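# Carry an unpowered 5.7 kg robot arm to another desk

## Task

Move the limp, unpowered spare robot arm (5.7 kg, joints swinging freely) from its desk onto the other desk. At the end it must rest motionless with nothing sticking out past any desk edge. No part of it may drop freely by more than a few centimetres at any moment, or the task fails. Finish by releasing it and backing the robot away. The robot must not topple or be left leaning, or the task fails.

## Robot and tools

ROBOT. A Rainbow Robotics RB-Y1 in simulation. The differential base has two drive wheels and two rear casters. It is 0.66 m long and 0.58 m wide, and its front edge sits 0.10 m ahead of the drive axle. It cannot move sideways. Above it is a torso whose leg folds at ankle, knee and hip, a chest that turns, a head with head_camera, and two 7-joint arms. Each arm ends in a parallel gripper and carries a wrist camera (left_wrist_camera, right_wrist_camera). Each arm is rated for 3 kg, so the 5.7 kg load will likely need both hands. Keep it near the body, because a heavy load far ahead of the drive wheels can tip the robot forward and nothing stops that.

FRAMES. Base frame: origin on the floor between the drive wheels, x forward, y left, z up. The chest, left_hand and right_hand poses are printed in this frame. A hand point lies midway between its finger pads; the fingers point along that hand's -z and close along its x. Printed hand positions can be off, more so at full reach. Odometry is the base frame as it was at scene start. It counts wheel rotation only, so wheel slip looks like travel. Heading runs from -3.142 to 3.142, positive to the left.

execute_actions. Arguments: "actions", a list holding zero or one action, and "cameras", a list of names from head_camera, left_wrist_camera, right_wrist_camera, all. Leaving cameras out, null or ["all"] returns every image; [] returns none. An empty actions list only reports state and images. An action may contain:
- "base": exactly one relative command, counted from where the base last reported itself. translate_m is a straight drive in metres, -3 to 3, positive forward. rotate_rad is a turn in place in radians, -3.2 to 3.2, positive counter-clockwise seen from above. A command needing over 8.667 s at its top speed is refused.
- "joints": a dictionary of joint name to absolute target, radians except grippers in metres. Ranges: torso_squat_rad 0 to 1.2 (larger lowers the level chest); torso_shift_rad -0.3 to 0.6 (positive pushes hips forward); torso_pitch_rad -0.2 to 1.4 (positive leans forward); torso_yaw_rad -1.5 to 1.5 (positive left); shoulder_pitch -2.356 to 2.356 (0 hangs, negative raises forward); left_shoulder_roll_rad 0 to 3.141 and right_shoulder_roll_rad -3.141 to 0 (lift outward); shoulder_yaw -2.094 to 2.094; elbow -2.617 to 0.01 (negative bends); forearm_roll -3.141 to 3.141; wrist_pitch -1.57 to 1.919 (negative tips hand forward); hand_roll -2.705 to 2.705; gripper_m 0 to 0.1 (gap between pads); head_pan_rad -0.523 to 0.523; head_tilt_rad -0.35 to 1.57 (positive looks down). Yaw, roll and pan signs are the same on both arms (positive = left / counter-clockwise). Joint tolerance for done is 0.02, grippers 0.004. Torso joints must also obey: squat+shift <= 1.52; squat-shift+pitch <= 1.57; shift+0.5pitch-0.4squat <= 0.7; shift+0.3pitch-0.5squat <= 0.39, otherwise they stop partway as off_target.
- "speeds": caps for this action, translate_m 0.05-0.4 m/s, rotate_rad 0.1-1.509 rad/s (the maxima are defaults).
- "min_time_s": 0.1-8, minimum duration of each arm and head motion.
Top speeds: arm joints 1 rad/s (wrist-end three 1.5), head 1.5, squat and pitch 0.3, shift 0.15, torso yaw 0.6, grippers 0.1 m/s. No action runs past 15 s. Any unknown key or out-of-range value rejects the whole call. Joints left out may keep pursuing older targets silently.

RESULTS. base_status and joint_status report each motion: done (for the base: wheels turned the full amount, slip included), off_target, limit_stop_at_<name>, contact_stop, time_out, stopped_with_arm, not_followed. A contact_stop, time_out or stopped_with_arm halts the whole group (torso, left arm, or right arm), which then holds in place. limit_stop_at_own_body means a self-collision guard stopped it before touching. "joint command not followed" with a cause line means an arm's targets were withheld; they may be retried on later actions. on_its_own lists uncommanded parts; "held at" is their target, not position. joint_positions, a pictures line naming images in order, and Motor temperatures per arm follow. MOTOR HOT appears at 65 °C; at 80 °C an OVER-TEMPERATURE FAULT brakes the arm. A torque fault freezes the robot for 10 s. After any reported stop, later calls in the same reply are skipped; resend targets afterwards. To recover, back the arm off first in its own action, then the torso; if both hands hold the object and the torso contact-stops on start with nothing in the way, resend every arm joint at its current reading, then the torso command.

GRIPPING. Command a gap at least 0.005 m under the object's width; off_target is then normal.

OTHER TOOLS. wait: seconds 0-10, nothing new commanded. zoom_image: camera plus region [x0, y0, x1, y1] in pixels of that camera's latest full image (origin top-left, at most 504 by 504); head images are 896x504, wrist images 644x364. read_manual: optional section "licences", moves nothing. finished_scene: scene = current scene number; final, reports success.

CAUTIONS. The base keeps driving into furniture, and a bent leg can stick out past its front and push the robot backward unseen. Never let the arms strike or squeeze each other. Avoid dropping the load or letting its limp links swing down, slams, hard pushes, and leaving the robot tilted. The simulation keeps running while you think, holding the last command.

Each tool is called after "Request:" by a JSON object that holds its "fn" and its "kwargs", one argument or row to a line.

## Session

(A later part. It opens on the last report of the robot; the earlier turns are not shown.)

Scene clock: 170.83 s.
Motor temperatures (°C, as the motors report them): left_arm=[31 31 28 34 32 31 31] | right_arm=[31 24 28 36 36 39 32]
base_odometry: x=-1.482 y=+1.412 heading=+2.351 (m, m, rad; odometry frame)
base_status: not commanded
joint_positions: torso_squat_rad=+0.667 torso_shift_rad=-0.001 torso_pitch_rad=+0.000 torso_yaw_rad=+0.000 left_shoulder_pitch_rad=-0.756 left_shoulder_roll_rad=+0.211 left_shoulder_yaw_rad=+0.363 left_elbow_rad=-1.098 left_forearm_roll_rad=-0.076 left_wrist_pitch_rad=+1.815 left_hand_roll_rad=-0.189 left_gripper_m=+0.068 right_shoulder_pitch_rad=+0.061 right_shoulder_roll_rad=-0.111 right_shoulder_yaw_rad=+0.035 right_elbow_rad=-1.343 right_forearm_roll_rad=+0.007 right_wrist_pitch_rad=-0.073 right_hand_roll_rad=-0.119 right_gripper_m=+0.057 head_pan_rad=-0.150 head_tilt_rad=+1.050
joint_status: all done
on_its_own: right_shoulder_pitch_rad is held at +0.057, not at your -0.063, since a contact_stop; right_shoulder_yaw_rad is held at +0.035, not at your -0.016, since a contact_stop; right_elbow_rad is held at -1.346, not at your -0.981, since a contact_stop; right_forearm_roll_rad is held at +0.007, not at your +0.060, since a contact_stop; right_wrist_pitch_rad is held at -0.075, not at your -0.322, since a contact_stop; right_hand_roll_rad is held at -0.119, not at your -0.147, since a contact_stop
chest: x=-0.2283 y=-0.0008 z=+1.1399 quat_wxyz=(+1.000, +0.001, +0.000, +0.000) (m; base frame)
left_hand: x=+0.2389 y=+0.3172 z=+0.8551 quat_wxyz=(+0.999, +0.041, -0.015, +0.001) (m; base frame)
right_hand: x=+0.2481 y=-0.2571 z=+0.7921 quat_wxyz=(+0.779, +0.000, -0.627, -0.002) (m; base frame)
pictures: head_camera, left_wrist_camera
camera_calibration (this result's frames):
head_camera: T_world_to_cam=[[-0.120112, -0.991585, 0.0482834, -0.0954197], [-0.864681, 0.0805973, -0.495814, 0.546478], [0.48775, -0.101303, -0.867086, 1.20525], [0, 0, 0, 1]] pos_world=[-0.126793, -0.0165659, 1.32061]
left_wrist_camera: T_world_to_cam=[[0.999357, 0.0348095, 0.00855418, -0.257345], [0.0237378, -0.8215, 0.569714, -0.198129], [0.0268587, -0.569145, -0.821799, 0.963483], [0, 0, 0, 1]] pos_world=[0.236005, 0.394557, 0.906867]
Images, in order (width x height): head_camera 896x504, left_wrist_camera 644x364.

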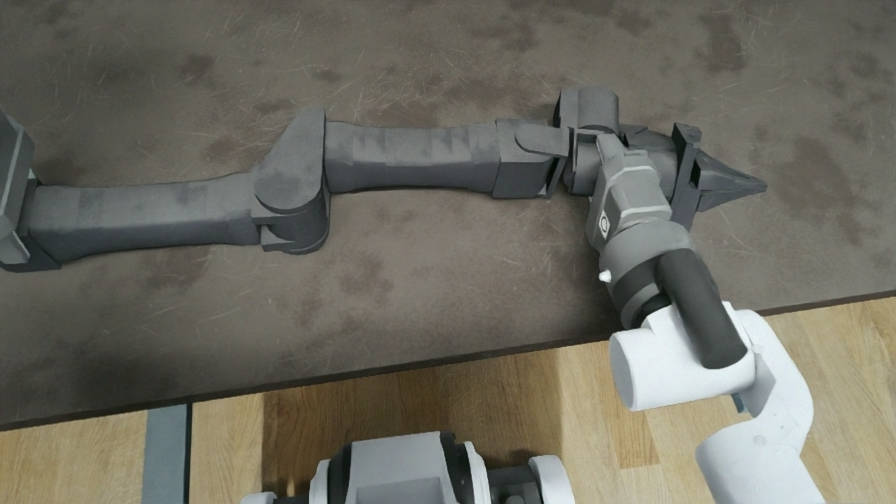

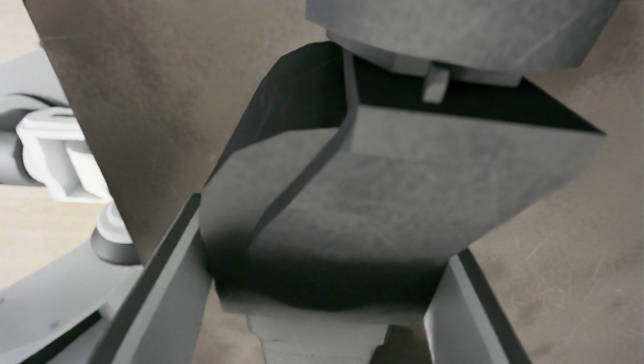

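Request:
{"fn": "execute_actions", "kwargs": {
  "actions": [
    {"joints": {"torso_squat_rad": 0.689, "left_gripper_m": 0.073}}
  ],
  "cameras": ["head_camera", "left_wrist_camera"]
}}

Request:
{"fn": "zoom_image", "kwargs": {
  "camera": "head_camera",
  "region": [480, 60, 800, 280]
}}

Scene clock: 172.00 s.
Motor temperatures (°C, as the motors report them): left_arm=[31 31 28 34 32 31 31] | right_arm=[31 24 28 36 36 39 32]
base_odometry: x=-1.482 y=+1.412 heading=+2.351 (m, m, rad; odometry frame)
base_status: not commanded
joint_positions: torso_squat_rad=+0.689 torso_shift_rad=-0.001 torso_pitch_rad=+0.000 torso_yaw_rad=+0.000 left_shoulder_pitch_rad=-0.756 left_shoulder_roll_rad=+0.211 left_shoulder_yaw_rad=+0.363 left_elbow_rad=-1.098 left_forearm_roll_rad=-0.076 left_wrist_pitch_rad=+1.815 left_hand_roll_rad=-0.189 left_gripper_m=+0.073 right_shoulder_pitch_rad=+0.061 right_shoulder_roll_rad=-0.111 right_shoulder_yaw_rad=+0.035 right_elbow_rad=-1.343 right_forearm_roll_rad=+0.007 right_wrist_pitch_rad=-0.073 right_hand_roll_rad=-0.119 right_gripper_m=+0.057 head_pan_rad=-0.150 head_tilt_rad=+1.050
joint_status: all done
on_its_own: right_shoulder_pitch_rad is held at +0.057, not at your -0.063, since a contact_stop; right_shoulder_yaw_rad is held at +0.035, not at your -0.016, since a contact_stop; right_elbow_rad is held at -1.346, not at your -0.981, since a contact_stop; right_forearm_roll_rad is held at +0.007, not at your +0.060, since a contact_stop; right_wrist_pitch_rad is held at -0.075, not at your -0.322, since a contact_stop; right_hand_roll_rad is held at -0.119, not at your -0.147, since a contact_stop
chest: x=-0.2283 y=-0.0008 z=+1.1303 quat_wxyz=(+1.000, +0.001, +0.000, +0.000) (m; base frame)
left_hand: x=+0.2389 y=+0.3172 z=+0.8454 quat_wxyz=(+0.999, +0.041, -0.015, +0.001) (m; base frame)
right_hand: x=+0.2481 y=-0.2571 z=+0.7825 quat_wxyz=(+0.779, +0.000, -0.627, -0.002) (m; base frame)
pictures: head_camera, left_wrist_camera
camera_calibration (this result's frames):
head_camera: T_world_to_cam=[[-0.120112, -0.991585, 0.0482855, -0.094948], [-0.86469, 0.080598, -0.495797, 0.541684], [0.487733, -0.101303, -0.867095, 1.19688], [0, 0, 0, 1]] pos_world=[-0.126772, -0.0165604, 1.31096]
left_wrist_camera: T_world_to_cam=[[0.999359, 0.0347966, 0.00842677, -0.257119], [0.0237986, -0.821472, 0.569751, -0.192664], [0.0267478, -0.569186, -0.821774, 0.955506], [0, 0, 0, 1]] pos_world=[0.235982, 0.394539, 0.897147]
Images, in order (width x height): head_camera 896x504, left_wrist_camera 644x364.

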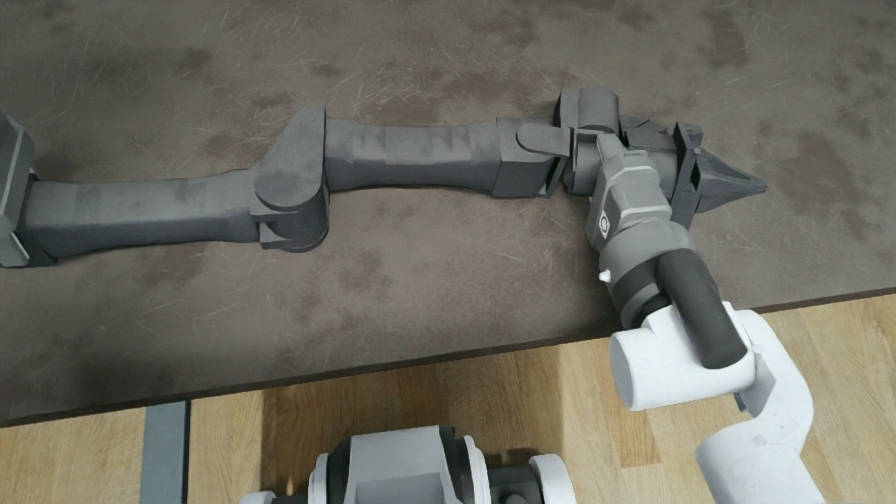

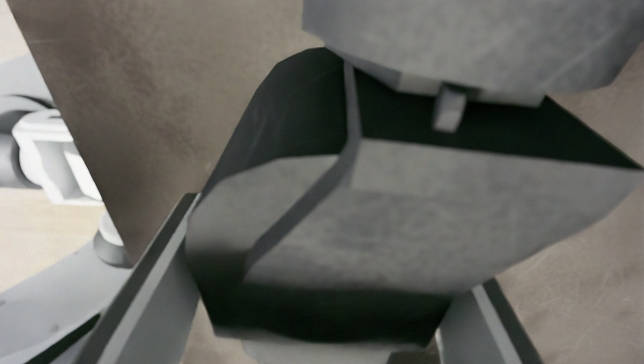

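Region (480, 60, 800, 280) of head_camera's 896x504 image, scaled by 1.575, with more detail than that image has; it fills the top 346 rows of this view, and the rest is white.

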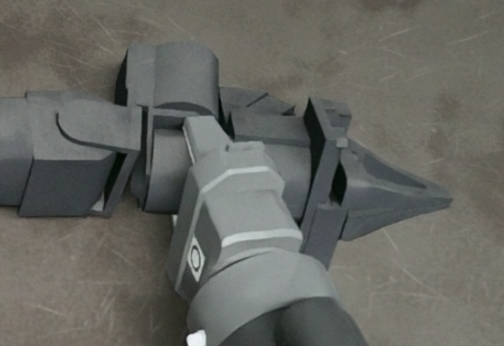

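Request:
{"fn": "execute_actions", "kwargs": {
  "actions": [
    {"joints": {"right_gripper_m": 0.068}}
  ],
  "cameras": ["head_camera"]
}}

Request:
{"fn": "zoom_image", "kwargs": {
  "camera": "head_camera",
  "region": [480, 60, 800, 280]
}}

Scene clock: 173.13 s.
Motor temperatures (°C, as the motors report them): left_arm=[31 31 28 34 32 31 31] | right_arm=[31 24 28 36 36 39 32]
base_odometry: x=-1.482 y=+1.412 heading=+2.351 (m, m, rad; odometry frame)
base_status: not commanded
joint_positions: torso_squat_rad=+0.689 torso_shift_rad=-0.001 torso_pitch_rad=+0.000 torso_yaw_rad=+0.000 left_shoulder_pitch_rad=-0.756 left_shoulder_roll_rad=+0.211 left_shoulder_yaw_rad=+0.363 left_elbow_rad=-1.098 left_forearm_roll_rad=-0.076 left_wrist_pitch_rad=+1.815 left_hand_roll_rad=-0.189 left_gripper_m=+0.073 right_shoulder_pitch_rad=+0.061 right_shoulder_roll_rad=-0.111 right_shoulder_yaw_rad=+0.035 right_elbow_rad=-1.343 right_forearm_roll_rad=+0.007 right_wrist_pitch_rad=-0.073 right_hand_roll_rad=-0.119 right_gripper_m=+0.069 head_pan_rad=-0.150 head_tilt_rad=+1.050
joint_status: all done
on_its_own: right_shoulder_pitch_rad is held at +0.057, not at your -0.063, since a contact_stop; right_shoulder_yaw_rad is held at +0.035, not at your -0.016, since a contact_stop; right_elbow_rad is held at -1.346, not at your -0.981, since a contact_stop; right_forearm_roll_rad is held at +0.007, not at your +0.060, since a contact_stop; right_wrist_pitch_rad is held at -0.075, not at your -0.322, since a contact_stop; right_hand_roll_rad is held at -0.119, not at your -0.147, since a contact_stop
chest: x=-0.2283 y=-0.0008 z=+1.1303 quat_wxyz=(+1.000, +0.001, +0.000, +0.000) (m; base frame)
left_hand: x=+0.2389 y=+0.3171 z=+0.8454 quat_wxyz=(+0.999, +0.041, -0.015, +0.001) (m; base frame)
right_hand: x=+0.2484 y=-0.2570 z=+0.7830 quat_wxyz=(+0.779, +0.000, -0.627, -0.002) (m; base frame)
pictures: head_camera
camera_calibration (this result's frames):
head_camera: T_world_to_cam=[[-0.120101, -0.991586, 0.0483067, -0.0949623], [-0.864686, 0.0805768, -0.495808, 0.54169], [0.487744, -0.101317, -0.867088, 1.19687], [0, 0, 0, 1]] pos_world=[-0.126781, -0.0165471, 1.31096]
Images, in order (width x height): head_camera 896x504.

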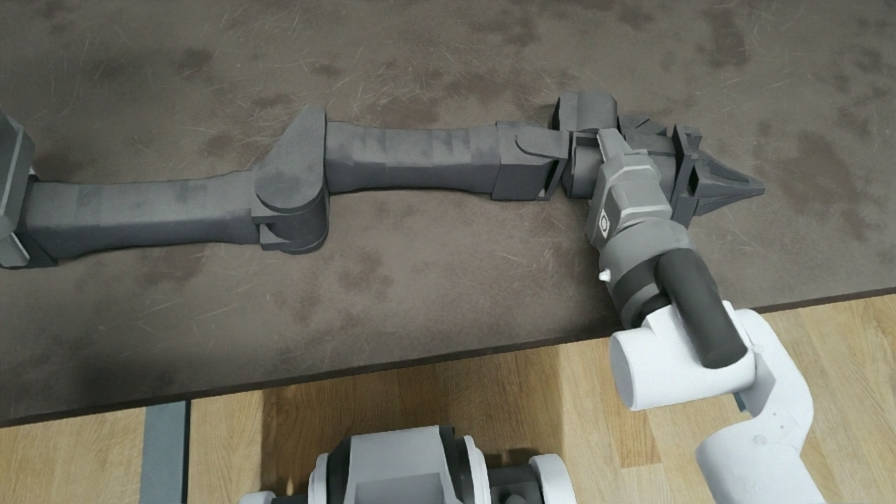

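Region (480, 60, 800, 280) of head_camera's 896x504 image, scaled by 1.575, with more detail than that image has; it fills the top 346 rows of this view, and the rest is white.

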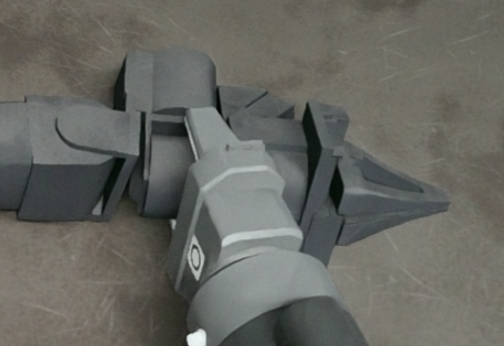

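Request:
{"fn": "execute_actions", "kwargs": {
  "actions": [
    {"joints": {"right_gripper_m": 0.1}}
  ]
}}

Request:
{"fn": "zoom_image", "kwargs": {
  "camera": "head_camera",
  "region": [480, 60, 800, 280]
}}

Scene clock: 174.27 s.
Motor temperatures (°C, as the motors report them): left_arm=[31 31 28 34 32 31 31] | right_arm=[31 24 28 36 36 39 32]
base_odometry: x=-1.482 y=+1.412 heading=+2.351 (m, m, rad; odometry frame)
base_status: not commanded
joint_positions: torso_squat_rad=+0.689 torso_shift_rad=-0.001 torso_pitch_rad=+0.000 torso_yaw_rad=+0.000 left_shoulder_pitch_rad=-0.756 left_shoulder_roll_rad=+0.211 left_shoulder_yaw_rad=+0.362 left_elbow_rad=-1.098 left_forearm_roll_rad=-0.076 left_wrist_pitch_rad=+1.815 left_hand_roll_rad=-0.189 left_gripper_m=+0.073 right_shoulder_pitch_rad=+0.058 right_shoulder_roll_rad=-0.111 right_shoulder_yaw_rad=+0.035 right_elbow_rad=-1.346 right_forearm_roll_rad=+0.007 right_wrist_pitch_rad=-0.075 right_hand_roll_rad=-0.119 right_gripper_m=+0.100 head_pan_rad=-0.150 head_tilt_rad=+1.050
joint_status: all done
on_its_own: right_shoulder_pitch_rad is held at +0.057, not at your -0.063, since a contact_stop; right_shoulder_yaw_rad is held at +0.035, not at your -0.016, since a contact_stop; right_elbow_rad is held at -1.346, not at your -0.981, since a contact_stop; right_forearm_roll_rad is held at +0.007, not at your +0.060, since a contact_stop; right_wrist_pitch_rad is held at -0.075, not at your -0.322, since a contact_stop; right_hand_roll_rad is held at -0.119, not at your -0.147, since a contact_stop
chest: x=-0.2286 y=-0.0006 z=+1.1303 quat_wxyz=(+1.000, +0.001, +0.000, +0.000) (m; base frame)
left_hand: x=+0.2387 y=+0.3172 z=+0.8456 quat_wxyz=(+0.999, +0.041, -0.015, +0.001) (m; base frame)
right_hand: x=+0.2499 y=-0.2563 z=+0.7863 quat_wxyz=(+0.776, +0.000, -0.630, -0.001) (m; base frame)
pictures: head_camera, left_wrist_camera, right_wrist_camera
camera_calibration (this result's frames):
head_camera: T_world_to_cam=[[-0.120127, -0.991572, 0.0485259, -0.0951083], [-0.864358, 0.0804219, -0.496405, 0.54213], [0.488318, -0.101575, -0.866734, 1.19676], [0, 0, 0, 1]] pos_world=[-0.127232, -0.0163444, 1.31101]
left_wrist_camera: T_world_to_cam=[[0.999355, 0.034753, 0.00906867, -0.257497], [0.0233875, -0.821281, 0.570045, -0.192943], [0.0272587, -0.569465, -0.821564, 0.955465], [0, 0, 0, 1]] pos_world=[0.235798, 0.394592, 0.897297]
right_wrist_camera: T_world_to_cam=[[-0.209051, -0.0244126, -0.9776, 0.812919], [-0.629094, 0.768726, 0.11533, 0.292654], [0.748691, 0.639112, -0.176061, 0.202087], [0, 0, 0, 1]] pos_world=[0.202749, -0.334282, 0.796538]
Images, in order (width x height): head_camera 896x504, left_wrist_camera 644x364, right_wrist_camera 644x364.

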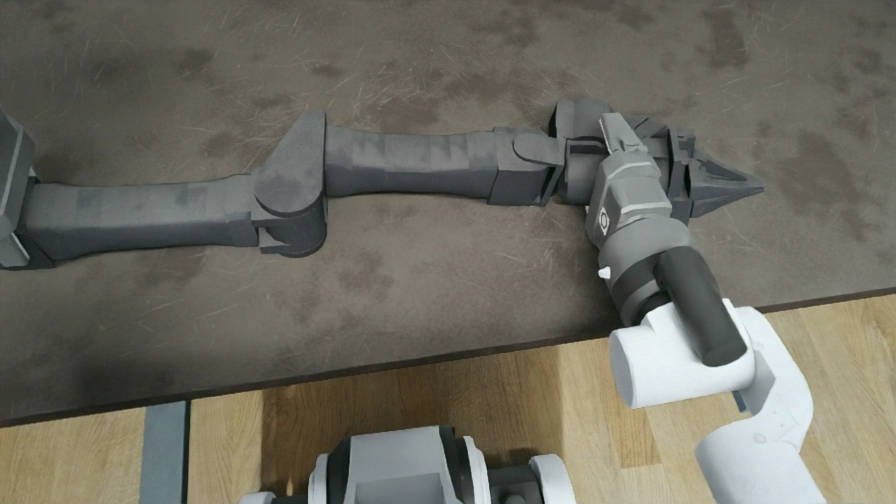

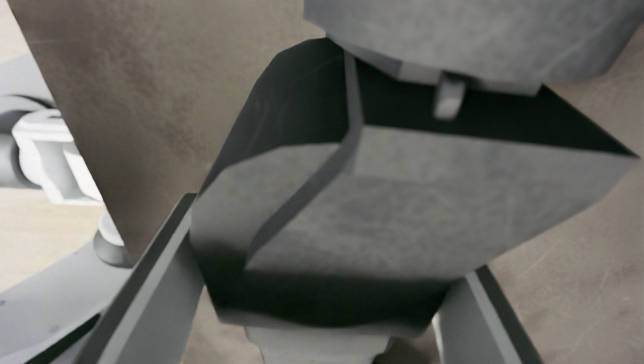

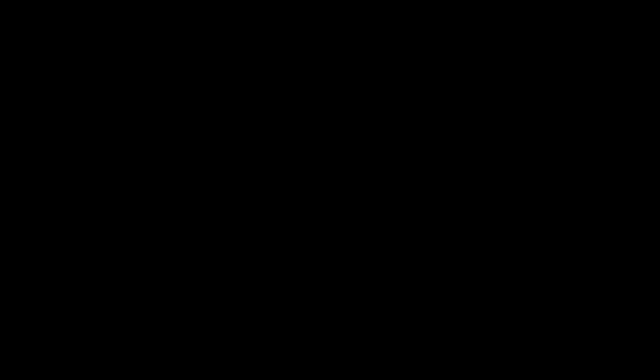

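Region (480, 60, 800, 280) of head_camera's 896x504 image, scaled by 1.575, with more detail than that image has; it fills the top 346 rows of this view, and the rest is white.

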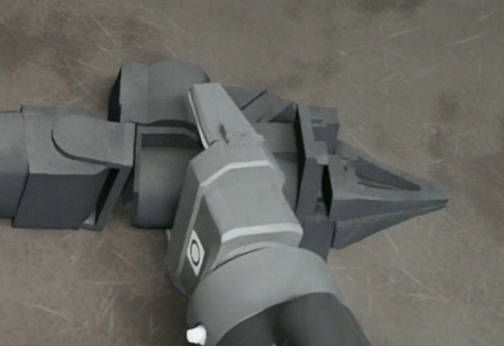

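Request:
{"fn": "execute_actions", "kwargs": {
  "actions": [
    {"joints": {"left_gripper_m": 0.1, "left_shoulder_pitch_rad": -0.665, "left_shoulder_roll_rad": 0.185, "left_shoulder_yaw_rad": 0.354, "left_elbow_rad": -1.45, "left_forearm_roll_rad": -0.04, "left_wrist_pitch_rad": 1.915, "left_hand_roll_rad": -0.189, "head_pan_rad": 0.1}, "min_time_s": 0.9}
  ],
  "cameras": ["head_camera", "left_wrist_camera"]
}}

Scene clock: 177.27 s.
Motor temperatures (°C, as the motors report them): left_arm=[31 31 28 34 32 31 31] | right_arm=[31 24 28 36 36 38 32]
base_odometry: x=-1.482 y=+1.412 heading=+2.351 (m, m, rad; odometry frame)
base_status: not commanded
joint_positions: torso_squat_rad=+0.689 torso_shift_rad=-0.001 torso_pitch_rad=+0.000 torso_yaw_rad=+0.000 left_shoulder_pitch_rad=-0.665 left_shoulder_roll_rad=+0.185 left_shoulder_yaw_rad=+0.354 left_elbow_rad=-1.450 left_forearm_roll_rad=-0.040 left_wrist_pitch_rad=+1.915 left_hand_roll_rad=-0.189 left_gripper_m=+0.100 right_shoulder_pitch_rad=+0.058 right_shoulder_roll_rad=-0.111 right_shoulder_yaw_rad=+0.035 right_elbow_rad=-1.346 right_forearm_roll_rad=+0.007 right_wrist_pitch_rad=-0.075 right_hand_roll_rad=-0.119 right_gripper_m=+0.100 head_pan_rad=+0.100 head_tilt_rad=+1.050
joint_status: all done
on_its_own: right_shoulder_pitch_rad is held at +0.057, not at your -0.063, since a contact_stop; right_shoulder_yaw_rad is held at +0.035, not at your -0.016, since a contact_stop; right_elbow_rad is held at -1.346, not at your -0.981, since a contact_stop; right_forearm_roll_rad is held at +0.007, not at your +0.060, since a contact_stop; right_wrist_pitch_rad is held at -0.075, not at your -0.322, since a contact_stop; right_hand_roll_rad is held at -0.119, not at your -0.147, since a contact_stop
chest: x=-0.2286 y=-0.0006 z=+1.1303 quat_wxyz=(+1.000, +0.001, +0.000, +0.000) (m; base frame)
left_hand: x=+0.2386 y=+0.3139 z=+0.8943 quat_wxyz=(+0.995, +0.038, -0.096, +0.004) (m; base frame)
right_hand: x=+0.2499 y=-0.2562 z=+0.7863 quat_wxyz=(+0.776, +0.000, -0.630, -0.001) (m; base frame)
pictures: head_camera, left_wrist_camera
camera_calibration (this result's frames):
head_camera: T_world_to_cam=[[0.128824, -0.990473, 0.0486482, -0.043787], [-0.857222, -0.135889, -0.496694, 0.543781], [0.498573, 0.0222838, -0.866561, 1.19877], [0, 0, 0, 1]] pos_world=[-0.125893, 0.00381059, 1.31103]
left_wrist_camera: T_world_to_cam=[[0.984808, 0.034612, 0.170164, -0.398242], [-0.0697629, -0.818514, 0.570234, -0.202264], [0.159019, -0.573442, -0.803665, 0.94749], [0, 0, 0, 1]] pos_world=[0.227413, 0.391558, 0.944569]
Images, in order (width x height): head_camera 896x504, left_wrist_camera 644x364.

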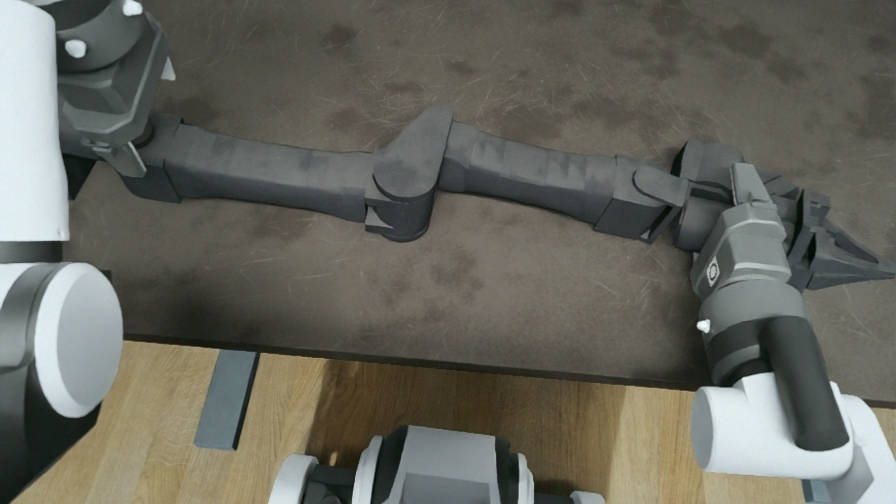

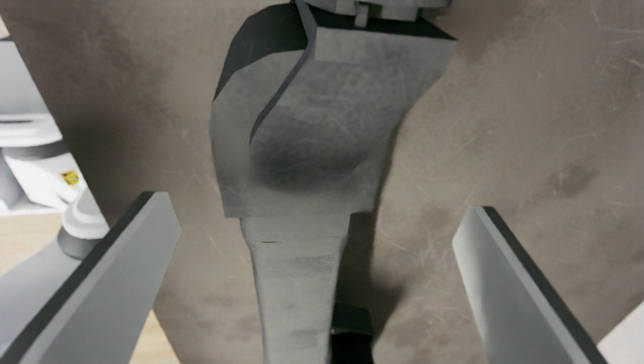

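Request:
{"fn": "execute_actions", "kwargs": {
  "actions": [
    {"base": {"translate_m": -0.11}, "speeds": {"translate_m": 0.12}, "joints": {"left_elbow_rad": -1.6, "head_pan_rad": 0.0}, "min_time_s": 0.6}
  ]
}}

Scene clock: 179.83 s.
Motor temperatures (°C, as the motors report them): left_arm=[31 31 28 34 32 31 31] | right_arm=[30 24 28 35 36 38 32]
base_odometry: x=-1.405 y=+1.333 heading=+2.349 (m, m, rad; odometry frame)
base_status: done
joint_positions: torso_squat_rad=+0.689 torso_shift_rad=-0.001 torso_pitch_rad=+0.000 torso_yaw_rad=+0.000 left_shoulder_pitch_rad=-0.665 left_shoulder_roll_rad=+0.185 left_shoulder_yaw_rad=+0.354 left_elbow_rad=-1.600 left_forearm_roll_rad=-0.040 left_wrist_pitch_rad=+1.915 left_hand_roll_rad=-0.189 left_gripper_m=+0.100 right_shoulder_pitch_rad=+0.057 right_shoulder_roll_rad=-0.111 right_shoulder_yaw_rad=+0.035 right_elbow_rad=-1.346 right_forearm_roll_rad=+0.007 right_wrist_pitch_rad=-0.075 right_hand_roll_rad=-0.119 right_gripper_m=+0.100 head_pan_rad=+0.000 head_tilt_rad=+1.050
joint_status: all done
on_its_own: right_shoulder_pitch_rad is held at +0.057, not at your -0.063, since a contact_stop; right_shoulder_yaw_rad is held at +0.035, not at your -0.016, since a contact_stop; right_elbow_rad is held at -1.346, not at your -0.981, since a contact_stop; right_forearm_roll_rad is held at +0.007, not at your +0.060, since a contact_stop; right_wrist_pitch_rad is held at -0.075, not at your -0.322, since a contact_stop; right_hand_roll_rad is held at -0.119, not at your -0.147, since a contact_stop
chest: x=-0.2287 y=-0.0006 z=+1.1302 quat_wxyz=(+1.000, +0.001, +0.000, +0.000) (m; base frame)
left_hand: x=+0.2529 y=+0.3164 z=+0.9377 quat_wxyz=(+0.984, +0.051, -0.169, +0.005) (m; base frame)
right_hand: x=+0.2501 y=-0.2562 z=+0.7866 quat_wxyz=(+0.776, +0.000, -0.631, -0.001) (m; base frame)
pictures: head_camera, left_wrist_camera, right_wrist_camera
camera_calibration (this result's frames):
head_camera: T_world_to_cam=[[0.0294197, -0.998381, 0.0486736, -0.0643165], [-0.866475, -0.0497499, -0.496735, 0.541898], [0.498352, -0.0275607, -0.866536, 1.1987], [0, 0, 0, 1]] pos_world=[-0.125943, -0.00421593, 1.31103]
left_wrist_camera: T_world_to_cam=[[0.949023, 0.0276348, 0.313993, -0.543397], [-0.151696, -0.83316, 0.531819, -0.162596], [0.276303, -0.552341, -0.786496, 0.929015], [0, 0, 0, 1]] pos_world=[0.234341, 0.392681, 0.987761]
right_wrist_camera: T_world_to_cam=[[-0.208297, -0.0245515, -0.977757, 0.813212], [-0.62932, 0.768625, 0.114768, 0.293101], [0.748711, 0.639228, -0.175553, 0.201587], [0, 0, 0, 1]] pos_world=[0.202913, -0.334179, 0.796875]
Images, in order (width x height): head_camera 896x504, left_wrist_camera 644x364, right_wrist_camera 644x364.

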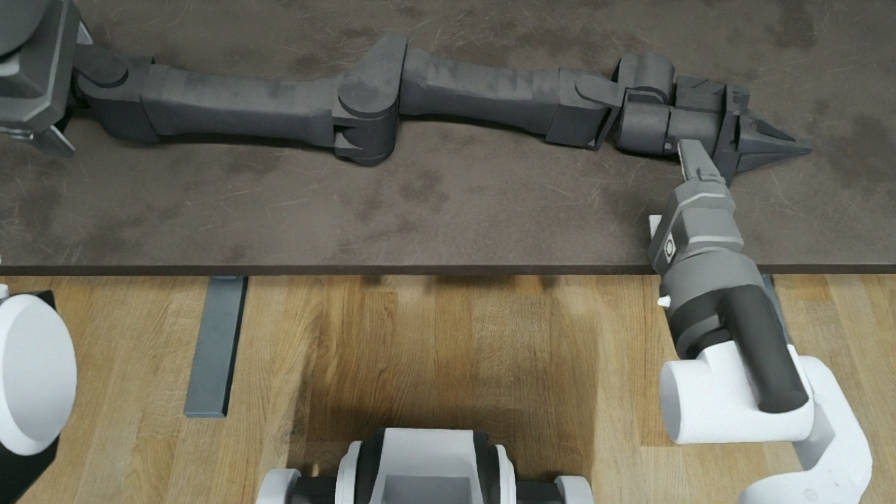

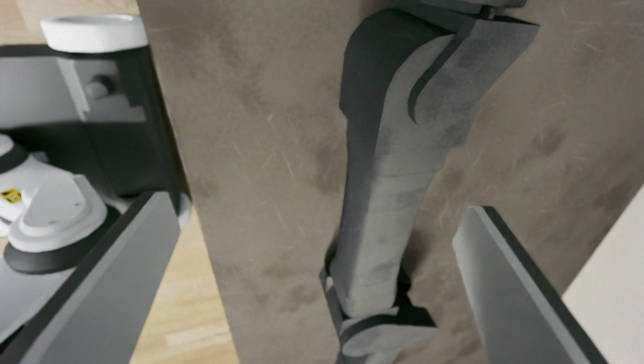

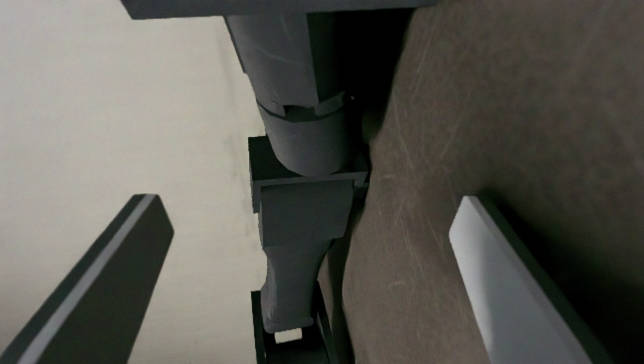

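Both hands are free of the arm. Backing away and standing up to verify placement.

Request:
{"fn": "execute_actions", "kwargs": {
  "actions": [
    {"base": {"translate_m": -0.55}, "joints": {"torso_squat_rad": 0.4, "head_tilt_rad": 0.62, "left_shoulder_pitch_rad": -0.2, "left_shoulder_roll_rad": 0.2, "left_shoulder_yaw_rad": 0.2, "left_elbow_rad": -1.9, "left_wrist_pitch_rad": 1.6}, "min_time_s": 2.4}
  ],
  "cameras": ["head_camera"]
}}

Scene clock: 183.07 s.
Motor temperatures (°C, as the motors report them): left_arm=[31 31 28 34 32 31 31] | right_arm=[30 24 28 35 36 37 32]
base_odometry: x=-1.019 y=+0.942 heading=+2.351 (m, m, rad; odometry frame)
base_status: done
joint_positions: torso_squat_rad=+0.400 torso_shift_rad=-0.001 torso_pitch_rad=+0.000 torso_yaw_rad=+0.000 left_shoulder_pitch_rad=-0.200 left_shoulder_roll_rad=+0.200 left_shoulder_yaw_rad=+0.200 left_elbow_rad=-1.900 left_forearm_roll_rad=-0.040 left_wrist_pitch_rad=+1.600 left_hand_roll_rad=-0.189 left_gripper_m=+0.100 right_shoulder_pitch_rad=+0.057 right_shoulder_roll_rad=-0.111 right_shoulder_yaw_rad=+0.035 right_elbow_rad=-1.346 right_forearm_roll_rad=+0.007 right_wrist_pitch_rad=-0.075 right_hand_roll_rad=-0.119 right_gripper_m=+0.100 head_pan_rad=+0.000 head_tilt_rad=+0.620
joint_status: all done
on_its_own: right_shoulder_pitch_rad is held at +0.057, not at your -0.063, since a contact_stop; right_shoulder_yaw_rad is held at +0.035, not at your -0.016, since a contact_stop; right_elbow_rad is held at -1.346, not at your -0.981, since a contact_stop; right_forearm_roll_rad is held at +0.007, not at your +0.060, since a contact_stop; right_wrist_pitch_rad is held at -0.075, not at your -0.322, since a contact_stop; right_hand_roll_rad is held at -0.119, not at your -0.147, since a contact_stop
chest: x=-0.2288 y=-0.0006 z=+1.2347 quat_wxyz=(+1.000, +0.001, +0.000, +0.000) (m; base frame)
left_hand: x=+0.1964 y=+0.3586 z=+0.9696 quat_wxyz=(+0.960, +0.142, -0.239, -0.025) (m; base frame)
right_hand: x=+0.2500 y=-0.2562 z=+0.8911 quat_wxyz=(+0.776, +0.000, -0.631, -0.001) (m; base frame)
pictures: head_camera
camera_calibration (this result's frames):
head_camera: T_world_to_cam=[[0.0059948, -0.998391, 0.0563916, -0.0853539], [-0.580626, -0.049388, -0.812671, 1.10611], [0.814149, -0.0278706, -0.579987, 0.943448], [0, 0, 0, 1]] pos_world=[-0.125357, -0.00429325, 1.45091]
Images, in order (width x height): head_camera 896x504.

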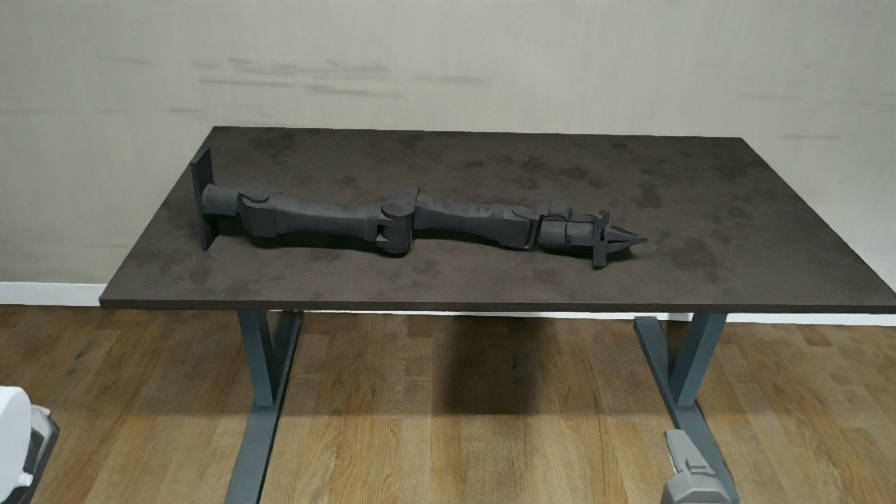

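The arm lies fully on the second desk and the robot is clear.

Request:
{"fn": "finished_scene", "kwargs": {
  "scene": 1
}}

The scene is finished: the task was done.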